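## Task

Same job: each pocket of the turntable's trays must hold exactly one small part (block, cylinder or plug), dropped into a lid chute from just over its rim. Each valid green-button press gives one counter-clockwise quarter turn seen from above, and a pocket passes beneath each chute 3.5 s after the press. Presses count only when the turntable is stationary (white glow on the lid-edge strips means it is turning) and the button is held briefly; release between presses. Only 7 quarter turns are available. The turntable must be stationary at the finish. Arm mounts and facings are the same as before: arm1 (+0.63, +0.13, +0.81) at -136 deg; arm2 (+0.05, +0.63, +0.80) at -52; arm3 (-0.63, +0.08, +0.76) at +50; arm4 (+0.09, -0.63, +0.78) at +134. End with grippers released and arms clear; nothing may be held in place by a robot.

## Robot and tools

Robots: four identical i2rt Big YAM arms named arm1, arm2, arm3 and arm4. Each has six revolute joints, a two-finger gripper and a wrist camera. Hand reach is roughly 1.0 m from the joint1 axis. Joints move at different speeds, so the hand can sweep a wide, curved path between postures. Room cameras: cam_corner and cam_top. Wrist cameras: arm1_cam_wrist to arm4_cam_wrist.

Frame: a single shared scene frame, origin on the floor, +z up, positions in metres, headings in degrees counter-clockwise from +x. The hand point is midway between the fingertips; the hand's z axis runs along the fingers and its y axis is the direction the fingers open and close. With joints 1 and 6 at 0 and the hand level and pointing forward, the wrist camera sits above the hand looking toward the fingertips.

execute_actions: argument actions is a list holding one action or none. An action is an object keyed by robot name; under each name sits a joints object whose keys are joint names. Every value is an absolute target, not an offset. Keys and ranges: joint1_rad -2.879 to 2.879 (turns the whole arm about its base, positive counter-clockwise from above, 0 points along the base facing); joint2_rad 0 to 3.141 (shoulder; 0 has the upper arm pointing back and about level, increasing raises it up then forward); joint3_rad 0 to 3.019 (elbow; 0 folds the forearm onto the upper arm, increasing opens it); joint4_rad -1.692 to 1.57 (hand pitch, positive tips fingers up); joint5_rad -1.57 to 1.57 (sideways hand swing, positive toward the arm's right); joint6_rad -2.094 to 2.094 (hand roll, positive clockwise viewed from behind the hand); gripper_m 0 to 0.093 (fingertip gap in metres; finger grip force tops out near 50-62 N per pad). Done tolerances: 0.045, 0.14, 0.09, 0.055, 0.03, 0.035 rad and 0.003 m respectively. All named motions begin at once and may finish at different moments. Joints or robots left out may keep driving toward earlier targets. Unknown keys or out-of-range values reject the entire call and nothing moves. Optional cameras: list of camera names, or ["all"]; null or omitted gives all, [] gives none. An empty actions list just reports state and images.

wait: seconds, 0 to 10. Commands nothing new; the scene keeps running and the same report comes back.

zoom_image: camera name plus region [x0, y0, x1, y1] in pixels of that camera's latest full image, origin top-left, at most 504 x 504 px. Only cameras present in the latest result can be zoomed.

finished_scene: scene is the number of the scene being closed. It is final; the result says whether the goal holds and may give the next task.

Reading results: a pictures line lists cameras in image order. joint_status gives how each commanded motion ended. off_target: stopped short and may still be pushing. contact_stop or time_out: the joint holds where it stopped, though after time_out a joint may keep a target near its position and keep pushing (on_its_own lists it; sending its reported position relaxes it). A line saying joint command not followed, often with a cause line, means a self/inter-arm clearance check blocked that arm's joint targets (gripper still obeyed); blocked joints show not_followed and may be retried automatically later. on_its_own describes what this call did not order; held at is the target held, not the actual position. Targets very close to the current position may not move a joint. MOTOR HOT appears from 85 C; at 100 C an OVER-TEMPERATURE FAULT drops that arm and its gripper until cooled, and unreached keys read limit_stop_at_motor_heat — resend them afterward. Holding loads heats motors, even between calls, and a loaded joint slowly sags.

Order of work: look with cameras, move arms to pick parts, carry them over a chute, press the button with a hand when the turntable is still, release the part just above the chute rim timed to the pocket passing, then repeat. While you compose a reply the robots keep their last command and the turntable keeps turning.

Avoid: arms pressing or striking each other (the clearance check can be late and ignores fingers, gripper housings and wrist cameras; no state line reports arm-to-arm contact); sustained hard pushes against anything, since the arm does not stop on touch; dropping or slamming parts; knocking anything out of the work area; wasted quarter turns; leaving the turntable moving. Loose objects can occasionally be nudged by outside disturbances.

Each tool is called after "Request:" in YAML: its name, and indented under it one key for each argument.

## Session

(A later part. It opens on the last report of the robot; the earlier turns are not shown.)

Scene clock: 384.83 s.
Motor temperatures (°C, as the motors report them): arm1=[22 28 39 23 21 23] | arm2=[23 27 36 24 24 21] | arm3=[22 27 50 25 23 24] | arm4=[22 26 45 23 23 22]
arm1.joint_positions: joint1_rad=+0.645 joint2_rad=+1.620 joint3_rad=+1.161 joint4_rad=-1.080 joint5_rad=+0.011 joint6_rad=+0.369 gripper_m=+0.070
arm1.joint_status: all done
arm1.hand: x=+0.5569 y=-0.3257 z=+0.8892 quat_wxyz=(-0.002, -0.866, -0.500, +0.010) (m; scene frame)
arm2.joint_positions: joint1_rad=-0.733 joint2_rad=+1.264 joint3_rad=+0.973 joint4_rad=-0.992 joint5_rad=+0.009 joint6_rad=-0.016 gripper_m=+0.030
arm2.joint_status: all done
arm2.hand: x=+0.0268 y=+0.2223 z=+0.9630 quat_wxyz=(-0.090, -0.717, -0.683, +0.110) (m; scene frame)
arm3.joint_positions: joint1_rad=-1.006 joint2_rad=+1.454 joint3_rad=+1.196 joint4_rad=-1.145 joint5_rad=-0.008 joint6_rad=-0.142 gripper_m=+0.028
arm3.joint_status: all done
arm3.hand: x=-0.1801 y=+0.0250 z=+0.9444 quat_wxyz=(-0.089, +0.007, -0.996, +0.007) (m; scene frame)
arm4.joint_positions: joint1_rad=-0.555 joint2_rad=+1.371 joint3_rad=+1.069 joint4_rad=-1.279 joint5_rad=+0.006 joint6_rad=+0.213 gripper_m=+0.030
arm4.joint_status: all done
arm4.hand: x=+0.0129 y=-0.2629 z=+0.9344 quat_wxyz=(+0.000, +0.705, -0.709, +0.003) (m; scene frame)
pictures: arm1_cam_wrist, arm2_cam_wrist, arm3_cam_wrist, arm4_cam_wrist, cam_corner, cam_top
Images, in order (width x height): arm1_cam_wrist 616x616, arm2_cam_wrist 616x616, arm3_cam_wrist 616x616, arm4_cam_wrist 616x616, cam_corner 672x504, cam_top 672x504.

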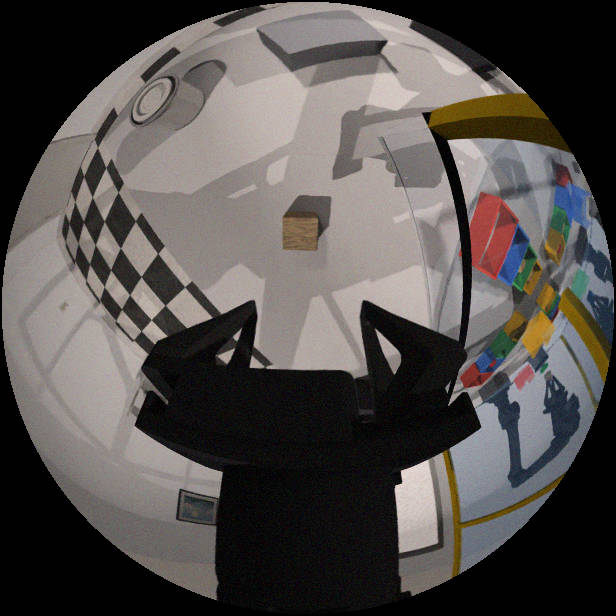

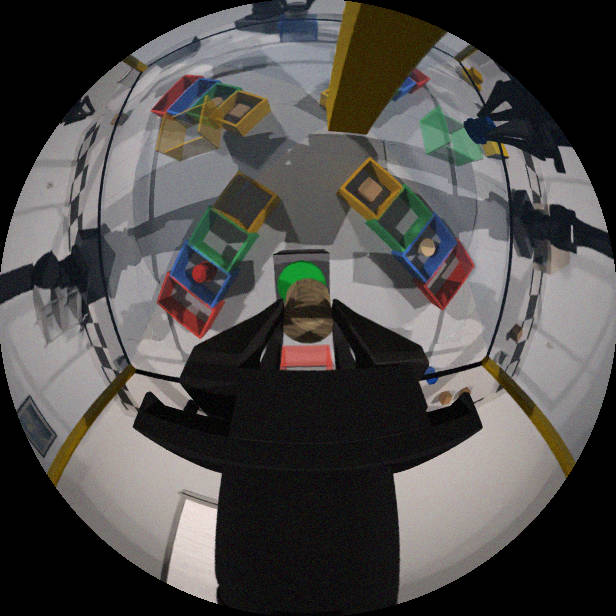

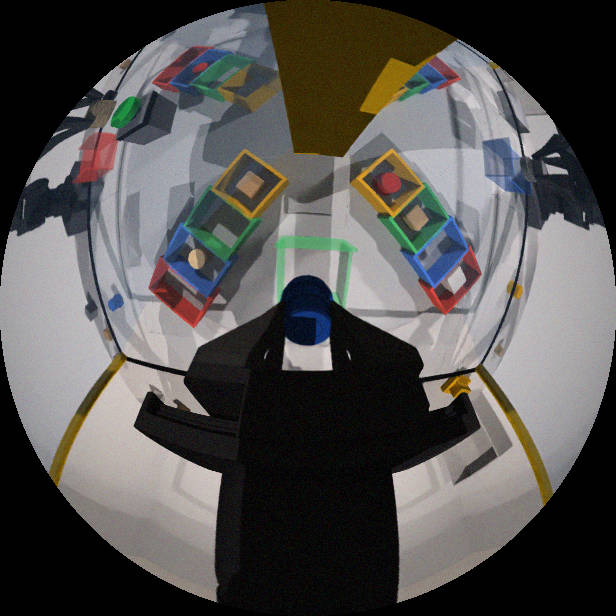

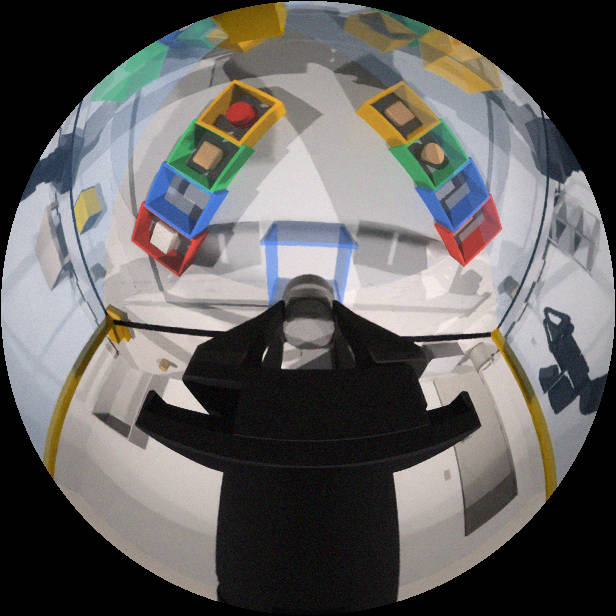

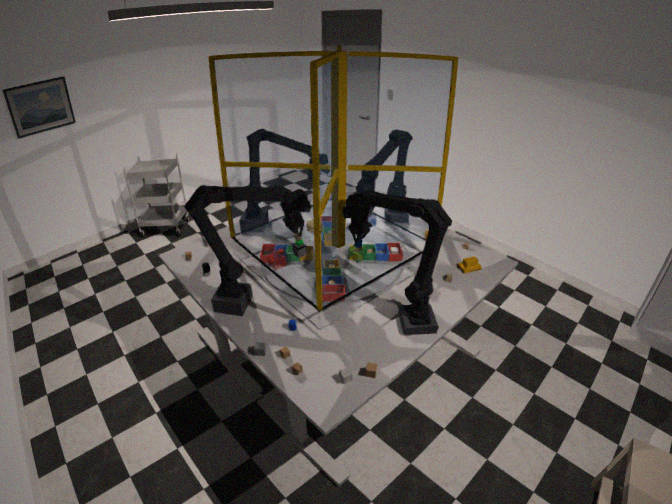

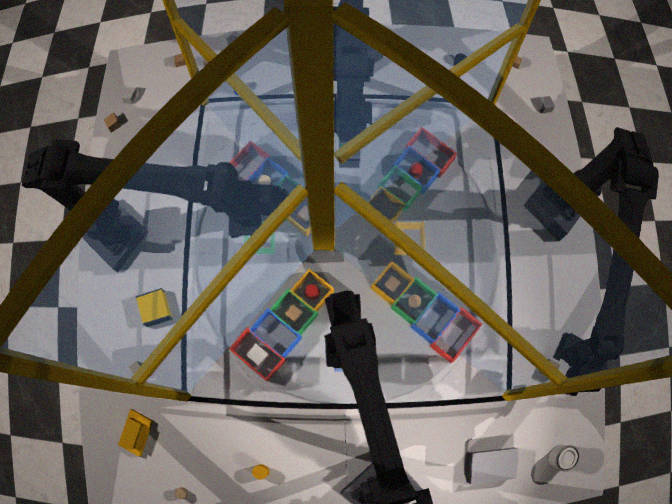

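Request:
execute_actions:
  actions:
    - {"arm2":{"joints":{"joint2_rad":1.41,"joint3_rad":0.963}}}
  cameras: []

Request:
execute_actions:
  actions:
    - {"arm2":{"joints":{"joint2_rad":1.225}},"arm3":{"joints":{"joint1_rad":-1.027,"joint4_rad":-1.168}}}
  cameras: ["cam_top"]

Request:
execute_actions:
  actions:
    - {"arm2":{"joints":{"joint2_rad":1.024,"joint3_rad":0.759,"joint4_rad":-1.244}}}
  cameras: ["cam_top"]

Request:
wait:
  seconds: 0.70

Request:
execute_actions:
  actions:
    - {"arm2":{"joints":{"gripper_m":0.052}},"arm3":{"joints":{"gripper_m":0.052}},"arm4":{"joints":{"gripper_m":0.052}}}
  cameras: ["arm2_cam_wrist","arm3_cam_wrist","arm4_cam_wrist","cam_top"]

Scene clock: 414.60 s.
Motor temperatures (°C, as the motors report them): arm1=[22 30 38 23 21 23] | arm2=[23 28 37 24 24 21] | arm3=[22 28 47 25 23 24] | arm4=[22 26 43 23 23 22]
arm1.joint_positions: joint1_rad=+0.645 joint2_rad=+1.620 joint3_rad=+1.161 joint4_rad=-1.080 joint5_rad=+0.011 joint6_rad=+0.369 gripper_m=+0.070
arm1.joint_status: not commanded
arm1.hand: x=+0.5569 y=-0.3257 z=+0.8892 quat_wxyz=(-0.002, -0.866, -0.500, +0.010) (m; scene frame)
arm2.joint_positions: joint1_rad=-0.733 joint2_rad=+1.338 joint3_rad=+0.986 joint4_rad=-0.985 joint5_rad=+0.009 joint6_rad=-0.016 gripper_m=+0.030
arm2.joint_status: all done
arm2.hand: x=+0.0261 y=+0.2144 z=+0.9399 quat_wxyz=(-0.071, -0.719, -0.685, +0.091) (m; scene frame)
arm3.joint_positions: joint1_rad=-1.006 joint2_rad=+1.454 joint3_rad=+1.196 joint4_rad=-1.145 joint5_rad=-0.008 joint6_rad=-0.142 gripper_m=+0.028
arm3.joint_status: not commanded
arm3.hand: x=-0.1801 y=+0.0250 z=+0.9444 quat_wxyz=(-0.089, +0.007, -0.996, +0.007) (m; scene frame)
arm4.joint_positions: joint1_rad=-0.555 joint2_rad=+1.371 joint3_rad=+1.069 joint4_rad=-1.279 joint5_rad=+0.006 joint6_rad=+0.213 gripper_m=+0.030
arm4.joint_status: not commanded
arm4.hand: x=+0.0129 y=-0.2629 z=+0.9344 quat_wxyz=(+0.000, +0.705, -0.709, +0.003) (m; scene frame)
pictures: none
No camera images: the call's "cameras" was empty. Leave "cameras" out to get every camera's image.

Scene clock: 415.57 s.
Motor temperatures (°C, as the motors report them): arm1=[22 30 38 23 21 23] | arm2=[23 28 37 24 24 21] | arm3=[22 28 47 25 23 24] | arm4=[22 26 43 23 23 22]
arm1.joint_positions: joint1_rad=+0.645 joint2_rad=+1.620 joint3_rad=+1.161 joint4_rad=-1.080 joint5_rad=+0.011 joint6_rad=+0.369 gripper_m=+0.070
arm1.joint_status: not commanded
arm1.hand: x=+0.5569 y=-0.3257 z=+0.8892 quat_wxyz=(-0.002, -0.866, -0.500, +0.010) (m; scene frame)
arm2.joint_positions: joint1_rad=-0.733 joint2_rad=+1.236 joint3_rad=+0.962 joint4_rad=-0.984 joint5_rad=+0.009 joint6_rad=-0.016 gripper_m=+0.030
arm2.joint_status: all done
arm2.hand: x=+0.0270 y=+0.2254 z=+0.9691 quat_wxyz=(-0.098, -0.715, -0.682, +0.119) (m; scene frame)
arm3.joint_positions: joint1_rad=-1.018 joint2_rad=+1.454 joint3_rad=+1.196 joint4_rad=-1.159 joint5_rad=-0.008 joint6_rad=-0.142 gripper_m=+0.028
arm3.joint_status: all done
arm3.hand: x=-0.1840 y=+0.0201 z=+0.9438 quat_wxyz=(-0.082, +0.001, -0.997, +0.007) (m; scene frame)
arm4.joint_positions: joint1_rad=-0.555 joint2_rad=+1.371 joint3_rad=+1.069 joint4_rad=-1.279 joint5_rad=+0.006 joint6_rad=+0.213 gripper_m=+0.030
arm4.joint_status: not commanded
arm4.hand: x=+0.0129 y=-0.2629 z=+0.9344 quat_wxyz=(+0.000, +0.705, -0.709, +0.003) (m; scene frame)
pictures: cam_top
Images, in order (width x height): cam_top 672x504.

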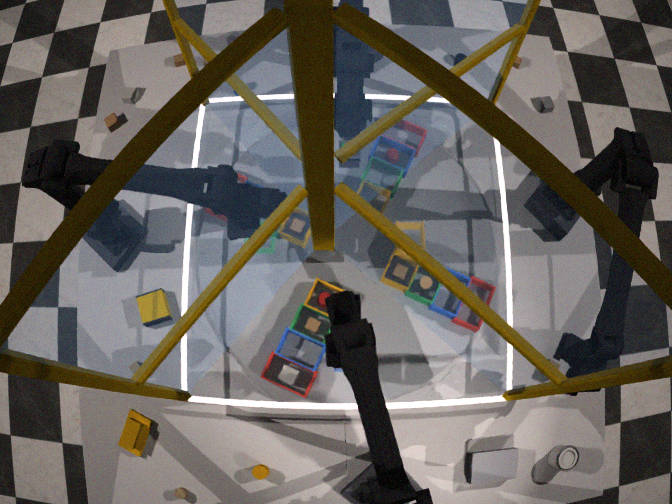

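Scene clock: 416.53 s.
Motor temperatures (°C, as the motors report them): arm1=[22 30 38 23 21 23] | arm2=[23 28 37 24 24 21] | arm3=[22 28 47 25 23 24] | arm4=[22 26 42 23 23 22]
arm1.joint_positions: joint1_rad=+0.645 joint2_rad=+1.620 joint3_rad=+1.161 joint4_rad=-1.080 joint5_rad=+0.011 joint6_rad=+0.369 gripper_m=+0.070
arm1.joint_status: not commanded
arm1.hand: x=+0.5569 y=-0.3257 z=+0.8892 quat_wxyz=(-0.002, -0.866, -0.500, +0.010) (m; scene frame)
arm2.joint_positions: joint1_rad=-0.733 joint2_rad=+1.029 joint3_rad=+0.754 joint4_rad=-1.231 joint5_rad=+0.009 joint6_rad=-0.016 gripper_m=+0.030
arm2.joint_status: all done
arm2.hand: x=+0.0355 y=+0.3620 z=+0.9376 quat_wxyz=(-0.014, -0.724, -0.690, +0.029) (m; scene frame)
arm3.joint_positions: joint1_rad=-1.018 joint2_rad=+1.454 joint3_rad=+1.196 joint4_rad=-1.159 joint5_rad=-0.008 joint6_rad=-0.142 gripper_m=+0.028
arm3.joint_status: not commanded
arm3.hand: x=-0.1840 y=+0.0201 z=+0.9438 quat_wxyz=(-0.082, +0.001, -0.997, +0.007) (m; scene frame)
arm4.joint_positions: joint1_rad=-0.555 joint2_rad=+1.371 joint3_rad=+1.069 joint4_rad=-1.279 joint5_rad=+0.006 joint6_rad=+0.213 gripper_m=+0.030
arm4.joint_status: not commanded
arm4.hand: x=+0.0129 y=-0.2629 z=+0.9344 quat_wxyz=(+0.000, +0.705, -0.709, +0.003) (m; scene frame)
pictures: cam_top
Images, in order (width x height): cam_top 672x504.

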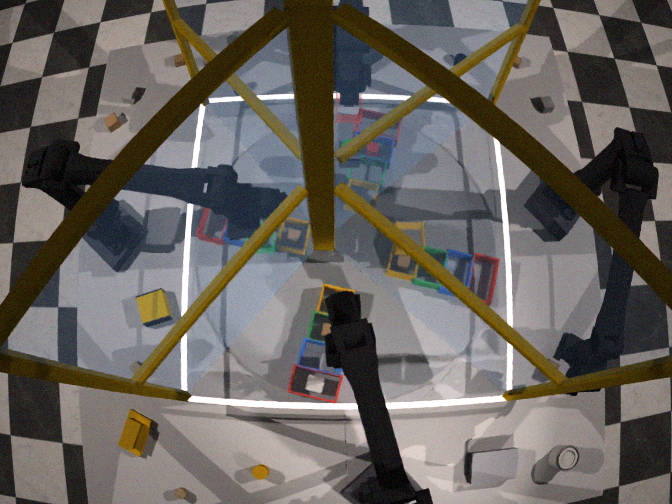

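Scene clock: 417.23 s.
Motor temperatures (°C, as the motors report them): arm1=[22 30 38 23 21 23] | arm2=[23 27 37 24 24 21] | arm3=[22 28 47 25 23 24] | arm4=[22 26 42 23 23 22]
arm1.joint_positions: joint1_rad=+0.645 joint2_rad=+1.620 joint3_rad=+1.161 joint4_rad=-1.080 joint5_rad=+0.011 joint6_rad=+0.369 gripper_m=+0.070
arm1.joint_status: not commanded
arm1.hand: x=+0.5569 y=-0.3257 z=+0.8892 quat_wxyz=(-0.002, -0.866, -0.500, +0.010) (m; scene frame)
arm2.joint_positions: joint1_rad=-0.733 joint2_rad=+1.029 joint3_rad=+0.754 joint4_rad=-1.231 joint5_rad=+0.009 joint6_rad=-0.016 gripper_m=+0.030
arm2.joint_status: all done
arm2.hand: x=+0.0355 y=+0.3620 z=+0.9376 quat_wxyz=(-0.014, -0.724, -0.690, +0.029) (m; scene frame)
arm3.joint_positions: joint1_rad=-1.018 joint2_rad=+1.454 joint3_rad=+1.196 joint4_rad=-1.159 joint5_rad=-0.008 joint6_rad=-0.142 gripper_m=+0.028
arm3.joint_status: not commanded
arm3.hand: x=-0.1840 y=+0.0201 z=+0.9438 quat_wxyz=(-0.082, +0.001, -0.997, +0.007) (m; scene frame)
arm4.joint_positions: joint1_rad=-0.555 joint2_rad=+1.371 joint3_rad=+1.069 joint4_rad=-1.279 joint5_rad=+0.006 joint6_rad=+0.213 gripper_m=+0.030
arm4.joint_status: not commanded
arm4.hand: x=+0.0129 y=-0.2629 z=+0.9344 quat_wxyz=(+0.000, +0.705, -0.709, +0.003) (m; scene frame)
wait: 0.70 s; at rest by 0.27 s
pictures: arm1_cam_wrist, arm2_cam_wrist, arm3_cam_wrist, arm4_cam_wrist, cam_corner, cam_top
Images, in order (width x height): arm1_cam_wrist 616x616, arm2_cam_wrist 616x616, arm3_cam_wrist 616x616, arm4_cam_wrist 616x616, cam_corner 672x504, cam_top 672x504.

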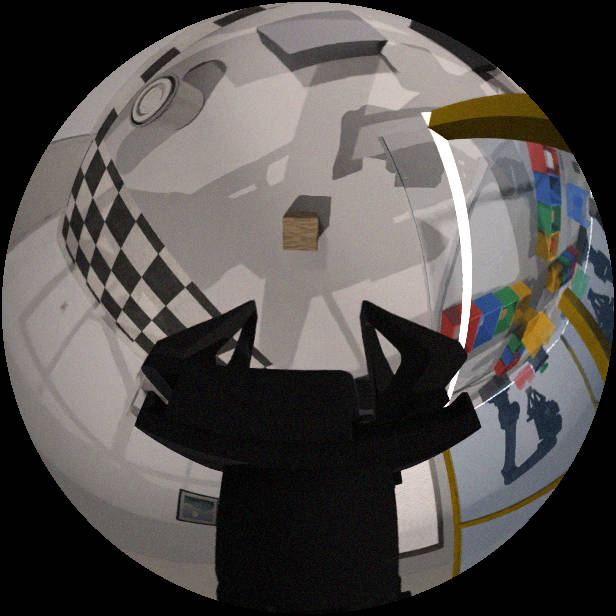

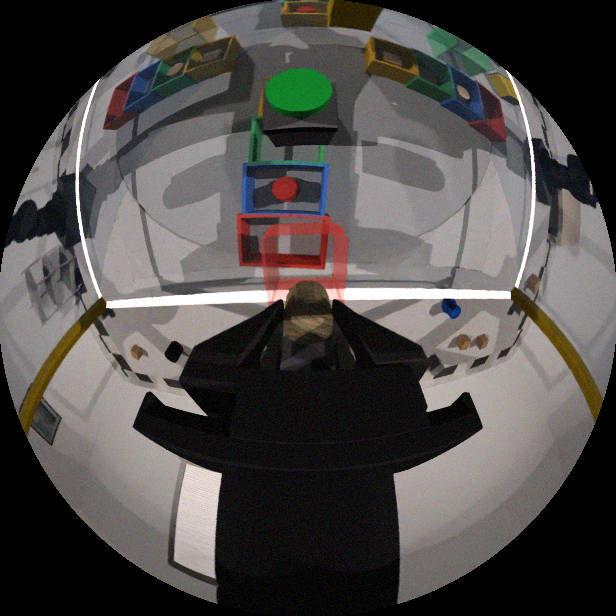

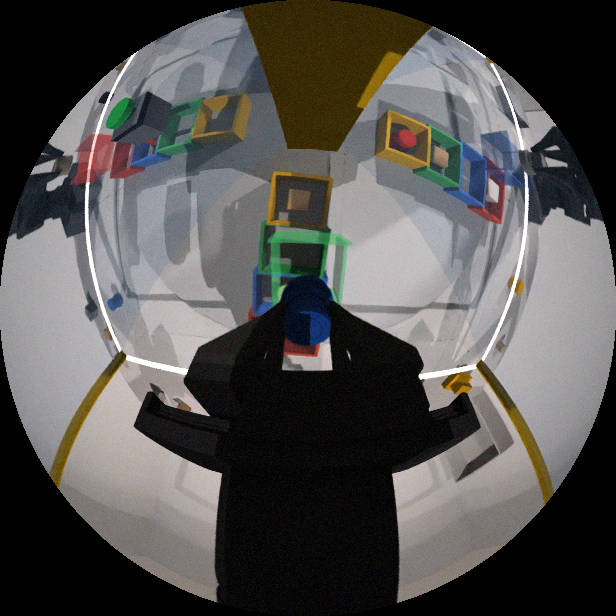

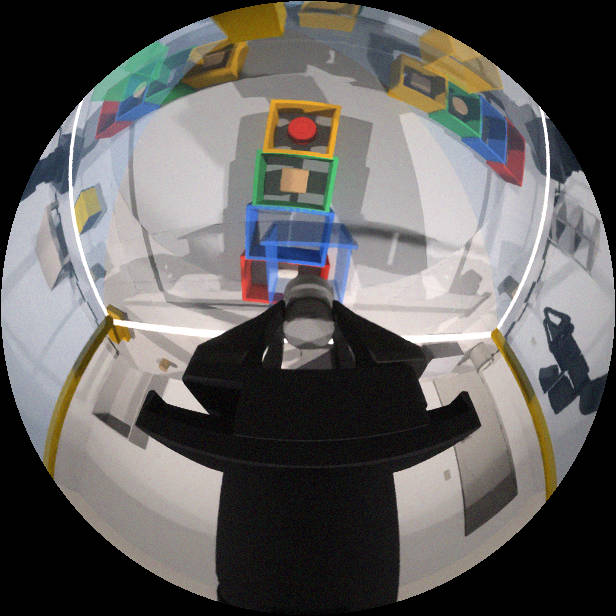

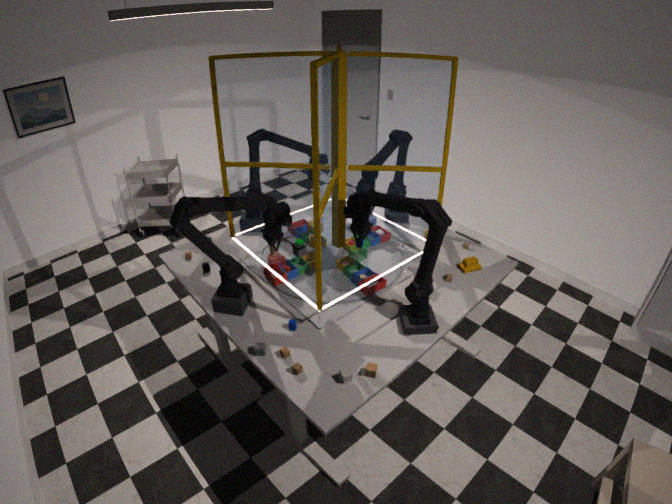

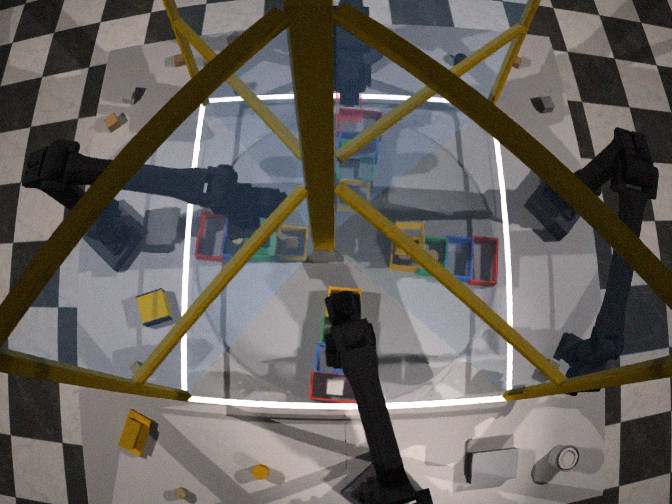

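Scene clock: 417.77 s.
Motor temperatures (°C, as the motors report them): arm1=[22 30 38 23 21 23] | arm2=[23 27 37 24 24 21] | arm3=[22 28 47 25 23 24] | arm4=[22 26 42 23 23 22]
arm1.joint_positions: joint1_rad=+0.645 joint2_rad=+1.620 joint3_rad=+1.161 joint4_rad=-1.080 joint5_rad=+0.011 joint6_rad=+0.369 gripper_m=+0.070
arm1.joint_status: not commanded
arm1.hand: x=+0.5569 y=-0.3257 z=+0.8892 quat_wxyz=(-0.002, -0.866, -0.500, +0.010) (m; scene frame)
arm2.joint_positions: joint1_rad=-0.733 joint2_rad=+1.029 joint3_rad=+0.754 joint4_rad=-1.231 joint5_rad=+0.009 joint6_rad=-0.016 gripper_m=+0.052
arm2.joint_status: all done
arm2.hand: x=+0.0355 y=+0.3620 z=+0.9376 quat_wxyz=(-0.014, -0.724, -0.690, +0.029) (m; scene frame)
arm3.joint_positions: joint1_rad=-1.018 joint2_rad=+1.454 joint3_rad=+1.196 joint4_rad=-1.159 joint5_rad=-0.008 joint6_rad=-0.142 gripper_m=+0.052
arm3.joint_status: all done
arm3.hand: x=-0.1840 y=+0.0201 z=+0.9438 quat_wxyz=(-0.082, +0.001, -0.997, +0.007) (m; scene frame)
arm4.joint_positions: joint1_rad=-0.555 joint2_rad=+1.371 joint3_rad=+1.069 joint4_rad=-1.279 joint5_rad=+0.006 joint6_rad=+0.213 gripper_m=+0.052
arm4.joint_status: all done
arm4.hand: x=+0.0129 y=-0.2629 z=+0.9344 quat_wxyz=(+0.000, +0.705, -0.709, +0.003) (m; scene frame)
pictures: arm2_cam_wrist, arm3_cam_wrist, arm4_cam_wrist, cam_top
Images, in order (width x height): arm2_cam_wrist 616x616, arm3_cam_wrist 616x616, arm4_cam_wrist 616x616, cam_top 672x504.

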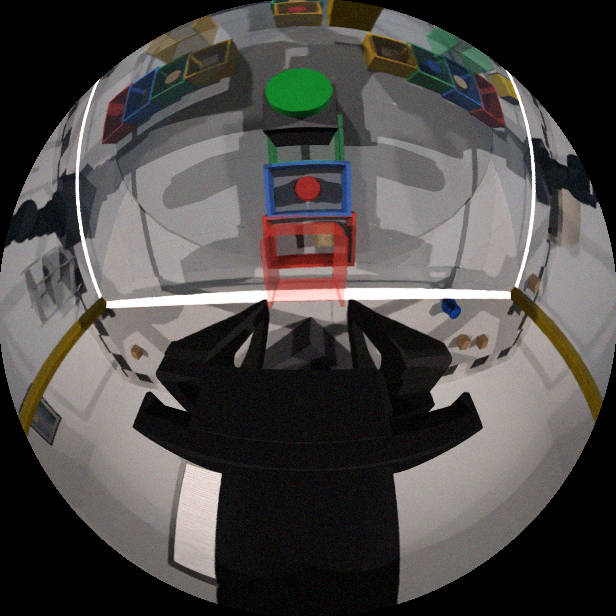

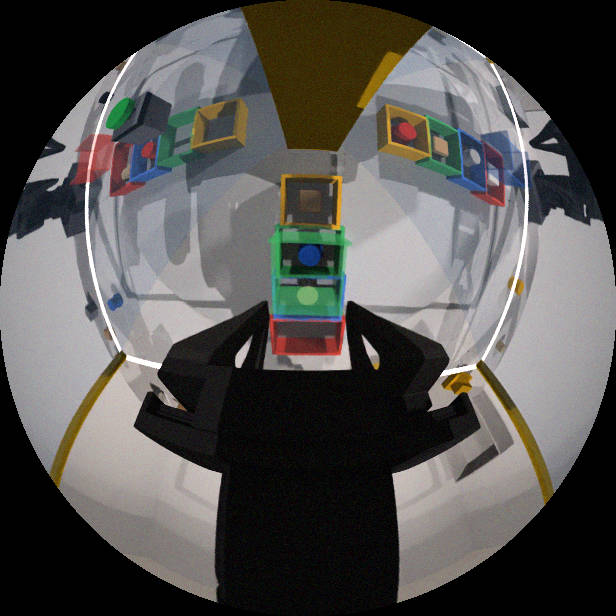

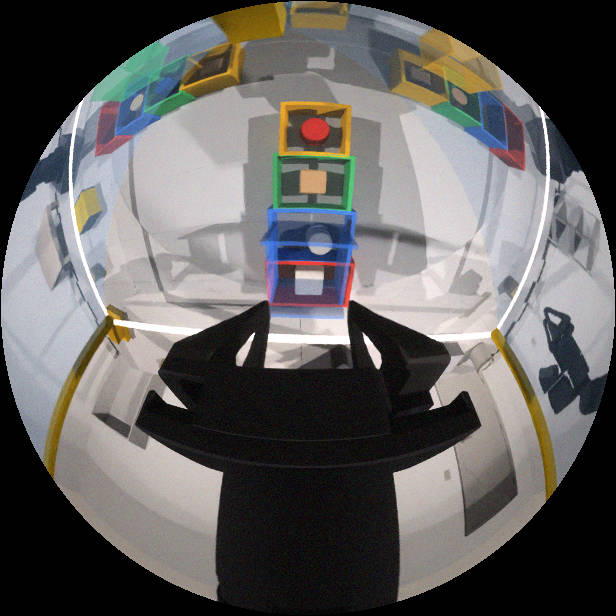

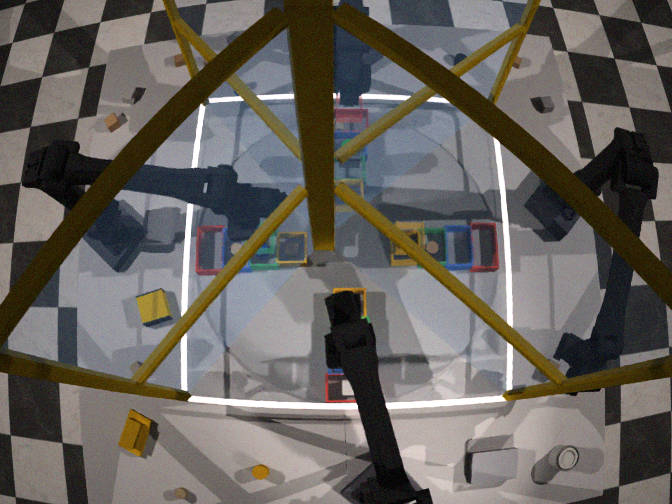

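Request:
execute_actions:
  actions:
    - {"arm1":{"joints":{"joint2_rad":1.899,"joint3_rad":1.109,"joint4_rad":-0.750}},"arm2":{"joints":{"joint1_rad":-1.903,"joint2_rad":1.09,"joint4_rad":-1.15,"gripper_m":0.058}},"arm3":{"joints":{"joint1_rad":-2.17,"joint2_rad":1.17,"joint3_rad":1.10,"joint4_rad":-1.42,"joint6_rad":0.0,"gripper_m":0.065}},"arm4":{"joints":{"joint1_rad":0.62,"joint2_rad":1.27,"joint3_rad":1.22,"joint4_rad":-1.45,"joint6_rad":0.0,"gripper_m":0.065}}}

Scene clock: 456.23 s.
Motor temperatures (°C, as the motors report them): arm1=[22 30 38 23 21 23] | arm2=[23 27 37 24 24 21] | arm3=[22 28 47 25 23 24] | arm4=[22 26 43 23 23 22]
arm1.joint_positions: joint1_rad=+0.645 joint2_rad=+1.899 joint3_rad=+1.103 joint4_rad=-0.760 joint5_rad=+0.011 joint6_rad=+0.369 gripper_m=+0.070
arm1.joint_status: all done
arm1.hand: x=+0.5540 y=-0.3437 z=+0.7468 quat_wxyz=(+0.004, -0.866, -0.500, +0.004) (m; scene frame)
arm2.joint_positions: joint1_rad=-1.901 joint2_rad=+1.085 joint3_rad=+0.754 joint4_rad=-1.162 joint5_rad=+0.009 joint6_rad=-0.016 gripper_m=+0.058
arm2.joint_status: all done
arm2.hand: x=-0.2152 y=+0.5367 z=+0.9274 quat_wxyz=(+0.001, -0.983, -0.176, +0.043) (m; scene frame)
arm3.joint_positions: joint1_rad=-2.167 joint2_rad=+1.169 joint3_rad=+1.097 joint4_rad=-1.411 joint5_rad=-0.008 joint6_rad=-0.009 gripper_m=+0.065
arm3.joint_status: all done
arm3.hand: x=-0.5376 y=-0.2428 z=+0.9985 quat_wxyz=(-0.041, -0.597, -0.801, +0.020) (m; scene frame)
arm4.joint_positions: joint1_rad=+0.623 joint2_rad=+1.272 joint3_rad=+1.188 joint4_rad=-1.441 joint5_rad=+0.005 joint6_rad=+0.007 gripper_m=+0.065
arm4.joint_status: all done
arm4.hand: x=-0.2712 y=-0.5618 z=+1.0133 quat_wxyz=(-0.006, +0.995, -0.096, -0.024) (m; scene frame)
pictures: arm1_cam_wrist, arm2_cam_wrist, arm3_cam_wrist, arm4_cam_wrist, cam_corner, cam_top
Images, in order (width x height): arm1_cam_wrist 616x616, arm2_cam_wrist 616x616, arm3_cam_wrist 616x616, arm4_cam_wrist 616x616, cam_corner 672x504, cam_top 672x504.

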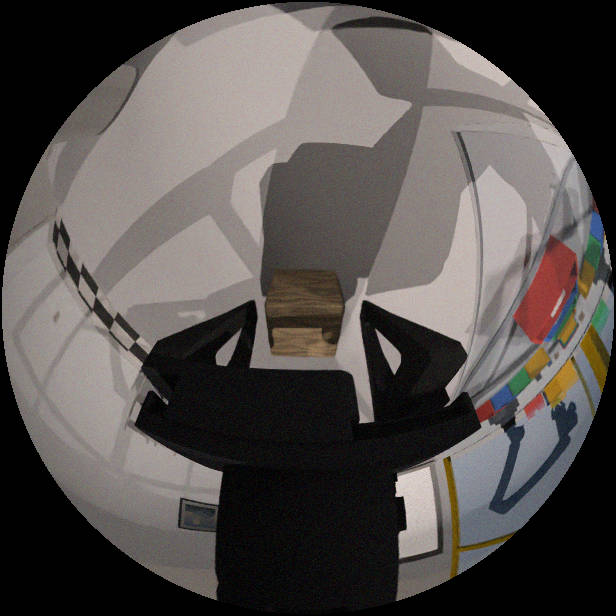

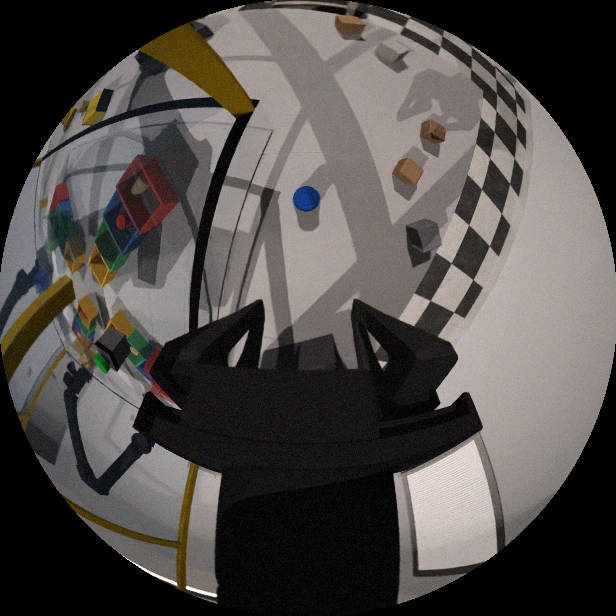

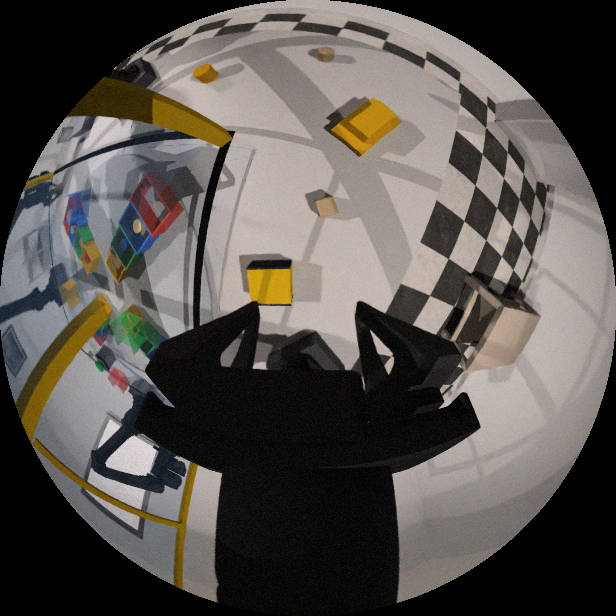

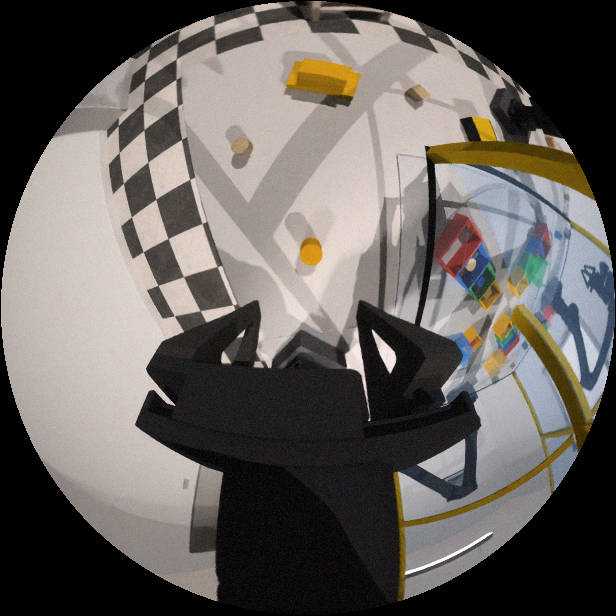

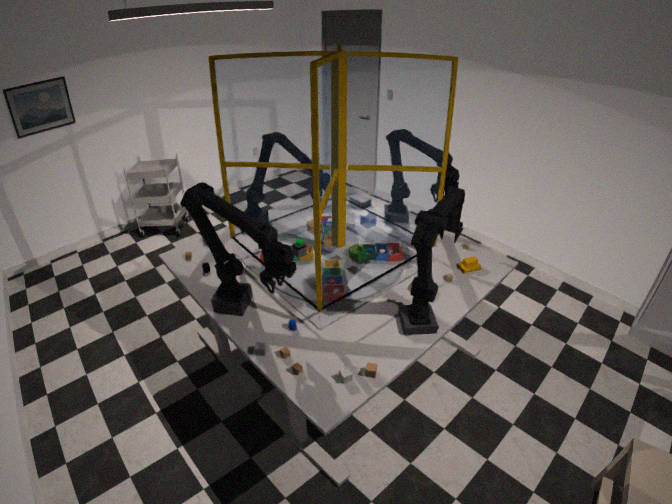

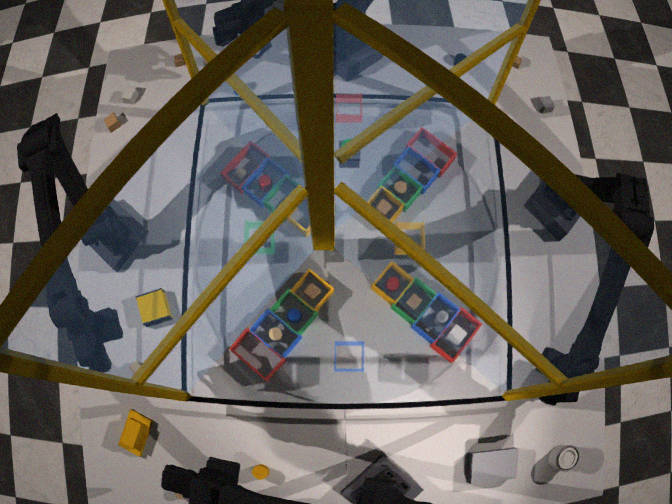

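Request:
zoom_image:
  camera: "arm2_cam_wrist"
  region: [270, 162, 342, 234]

Request:
zoom_image:
  camera: "arm3_cam_wrist"
  region: [290, 170, 362, 242]

Request:
zoom_image:
  camera: "arm4_cam_wrist"
  region: [206, 110, 278, 182]

Request:
zoom_image:
  camera: "arm1_cam_wrist"
  region: [240, 260, 380, 380]

Request:
zoom_image:
  camera: "cam_top"
  region: [200, 100, 500, 400]

Region (270, 162, 342, 234) of arm2_cam_wrist's 616x616 image, scaled by 7.000, with more detail than that image has.

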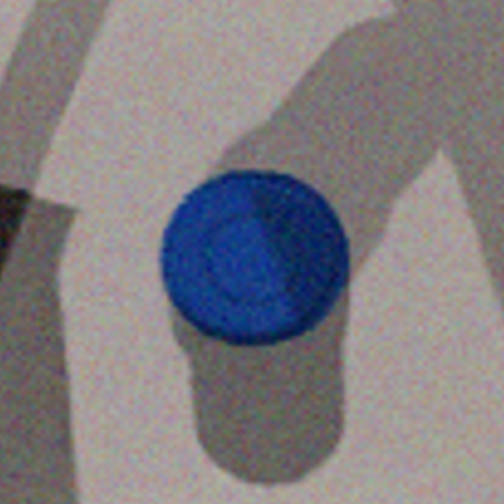

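Region (290, 170, 362, 242) of arm3_cam_wrist's 616x616 image, scaled by 7.000, with more detail than that image has.

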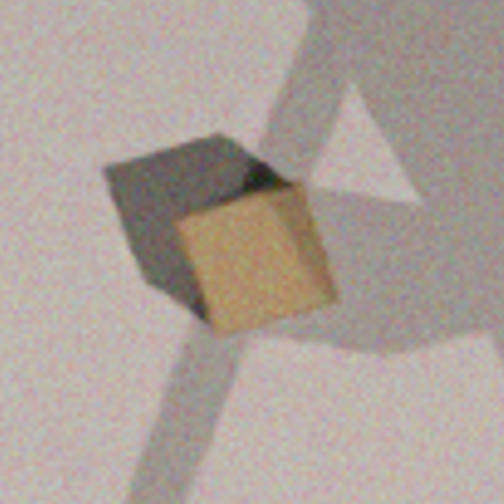

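Region (206, 110, 278, 182) of arm4_cam_wrist's 616x616 image, scaled by 7.000, with more detail than that image has.

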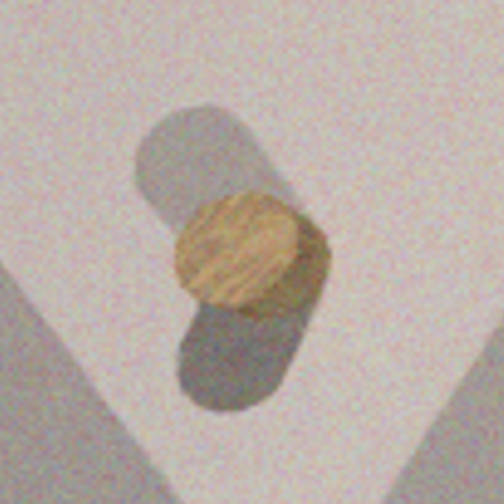

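Region (240, 260, 380, 380) of arm1_cam_wrist's 616x616 image, scaled by 3.600, with more detail than that image has; it fills the top 432 rows of this view, and the rest is white.

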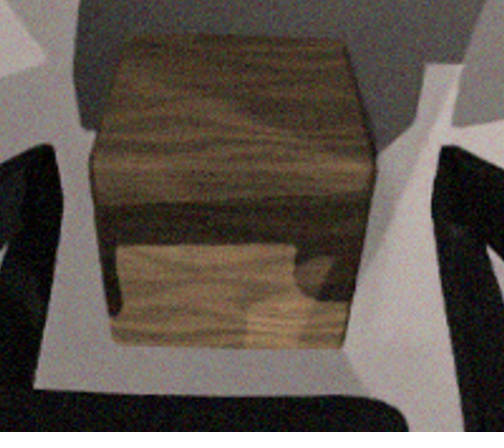

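Region (200, 100, 500, 400) of cam_top's 672x504 image, scaled by 1.680, with more detail than that image has.

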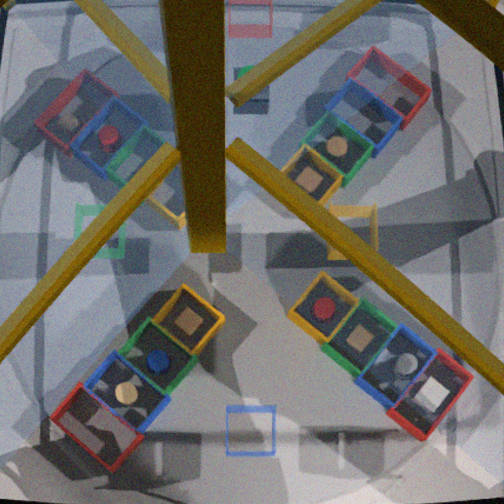

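Request:
execute_actions:
  actions:
    - {"arm1":{"joints":{"gripper_m":0.026}},"arm2":{"joints":{"joint2_rad":1.662,"joint3_rad":0.733,"joint4_rad":-0.634}},"arm3":{"joints":{"joint1_rad":-2.257,"joint2_rad":1.670,"joint3_rad":0.882,"joint4_rad":-0.758,"joint6_rad":-0.44}},"arm4":{"joints":{"joint1_rad":0.83,"joint2_rad":1.76,"joint3_rad":1.45,"joint4_rad":-1.18}}}
  cameras: ["arm1_cam_wrist","arm2_cam_wrist","arm3_cam_wrist","arm4_cam_wrist"]

Scene clock: 504.77 s.
Motor temperatures (°C, as the motors report them): arm1=[22 31 36 23 21 23] | arm2=[23 27 37 24 24 21] | arm3=[22 27 46 25 23 24] | arm4=[22 26 44 23 23 22]
arm1.joint_positions: joint1_rad=+0.645 joint2_rad=+1.899 joint3_rad=+1.103 joint4_rad=-0.760 joint5_rad=+0.011 joint6_rad=+0.370 gripper_m=+0.039
arm1.joint_status: gripper_m off_target (ended at +0.039, target +0.026)
arm1.hand: x=+0.5540 y=-0.3437 z=+0.7468 quat_wxyz=(+0.004, -0.866, -0.500, +0.004) (m; scene frame)
arm2.joint_positions: joint1_rad=-1.901 joint2_rad=+1.657 joint3_rad=+0.731 joint4_rad=-0.649 joint5_rad=+0.009 joint6_rad=-0.016 gripper_m=+0.058
arm2.joint_status: all done
arm2.hand: x=-0.2785 y=+0.5157 z=+0.7509 quat_wxyz=(+0.008, -0.984, -0.176, +0.003) (m; scene frame)
arm3.joint_positions: joint1_rad=-2.256 joint2_rad=+1.678 joint3_rad=+0.879 joint4_rad=-0.769 joint5_rad=-0.008 joint6_rad=-0.430 gripper_m=+0.065
arm3.joint_status: all done
arm3.hand: x=-0.5531 y=-0.3066 z=+0.7454 quat_wxyz=(-0.009, -0.457, -0.890, -0.004) (m; scene frame)
arm4.joint_positions: joint1_rad=+0.834 joint2_rad=+1.785 joint3_rad=+1.425 joint4_rad=-1.188 joint5_rad=+0.005 joint6_rad=+0.006 gripper_m=+0.065
arm4.joint_status: all done
arm4.hand: x=-0.4428 y=-0.6430 z=+0.8848 quat_wxyz=(-0.004, +1.000, +0.010, -0.013) (m; scene frame)
pictures: arm1_cam_wrist, arm2_cam_wrist, arm3_cam_wrist, arm4_cam_wrist
Images, in order (width x height): arm1_cam_wrist 616x616, arm2_cam_wrist 616x616, arm3_cam_wrist 616x616, arm4_cam_wrist 616x616.

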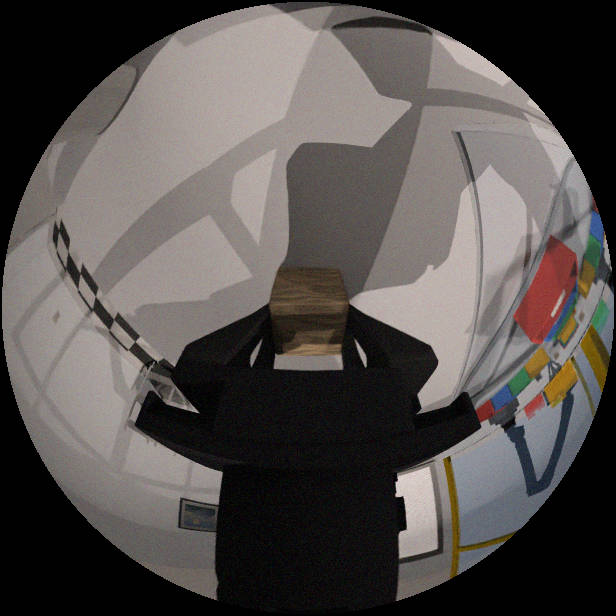

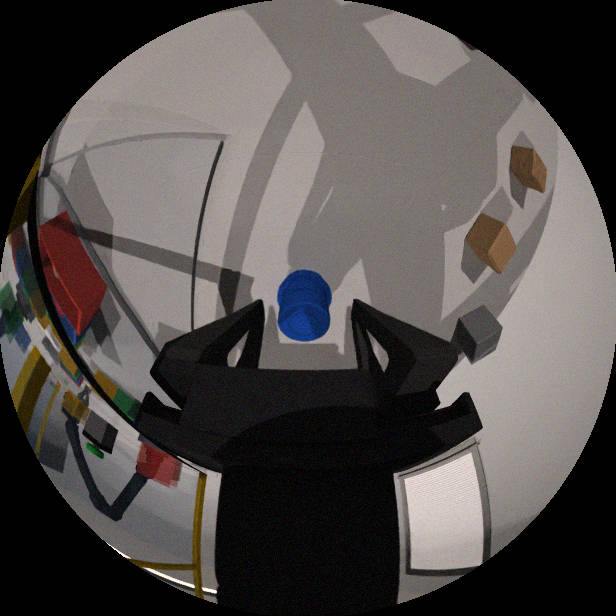

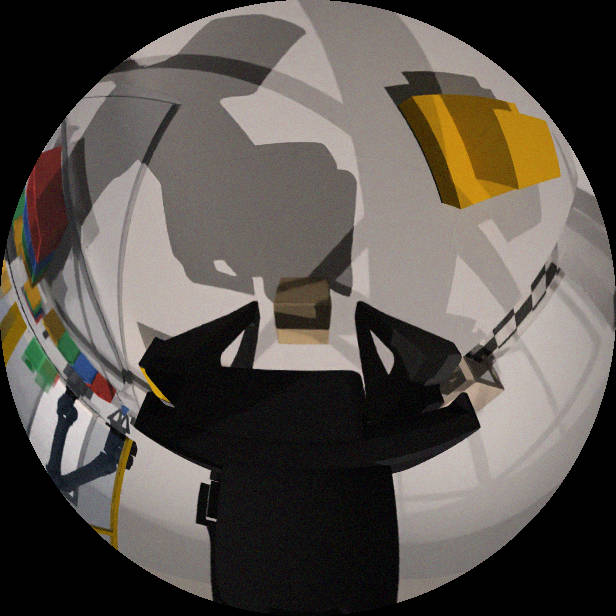

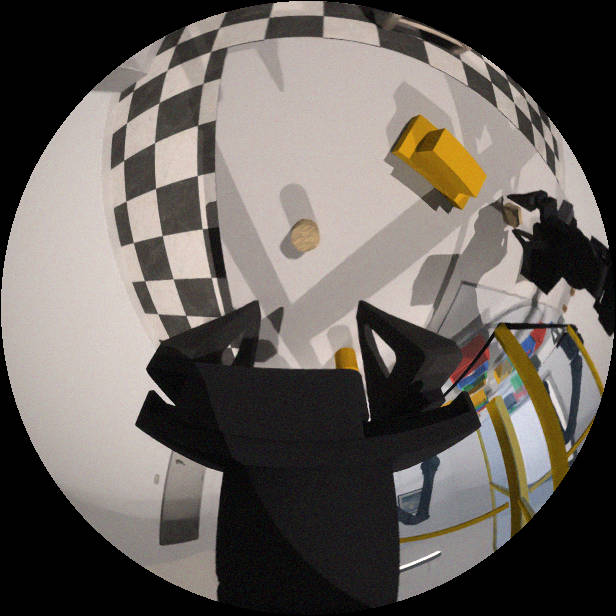

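Request:
zoom_image:
  camera: "arm2_cam_wrist"
  region: [240, 260, 380, 380]

Request:
zoom_image:
  camera: "arm3_cam_wrist"
  region: [240, 260, 380, 380]

Request:
zoom_image:
  camera: "arm4_cam_wrist"
  region: [270, 200, 342, 272]

Region (240, 260, 380, 380) of arm2_cam_wrist's 616x616 image, scaled by 3.600, with more detail than that image has; it fills the top 432 rows of this view, and the rest is white.

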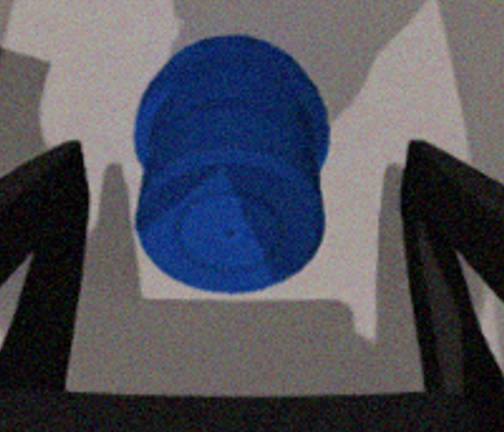

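Region (240, 260, 380, 380) of arm3_cam_wrist's 616x616 image, scaled by 3.600, with more detail than that image has; it fills the top 432 rows of this view, and the rest is white.

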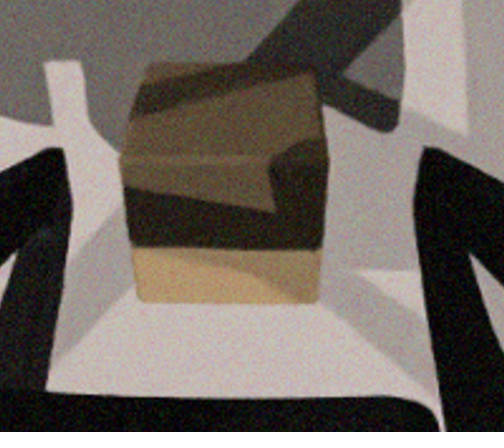

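Region (270, 200, 342, 272) of arm4_cam_wrist's 616x616 image, scaled by 7.000, with more detail than that image has.

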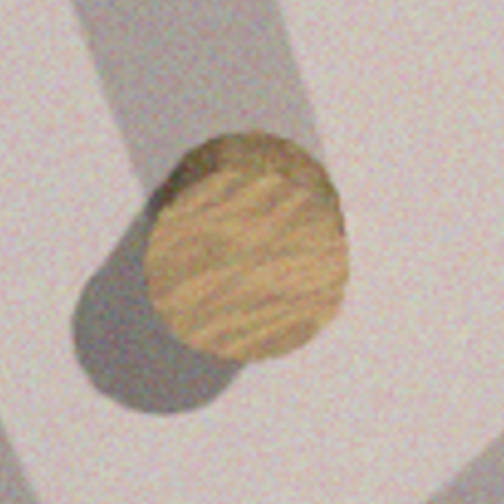

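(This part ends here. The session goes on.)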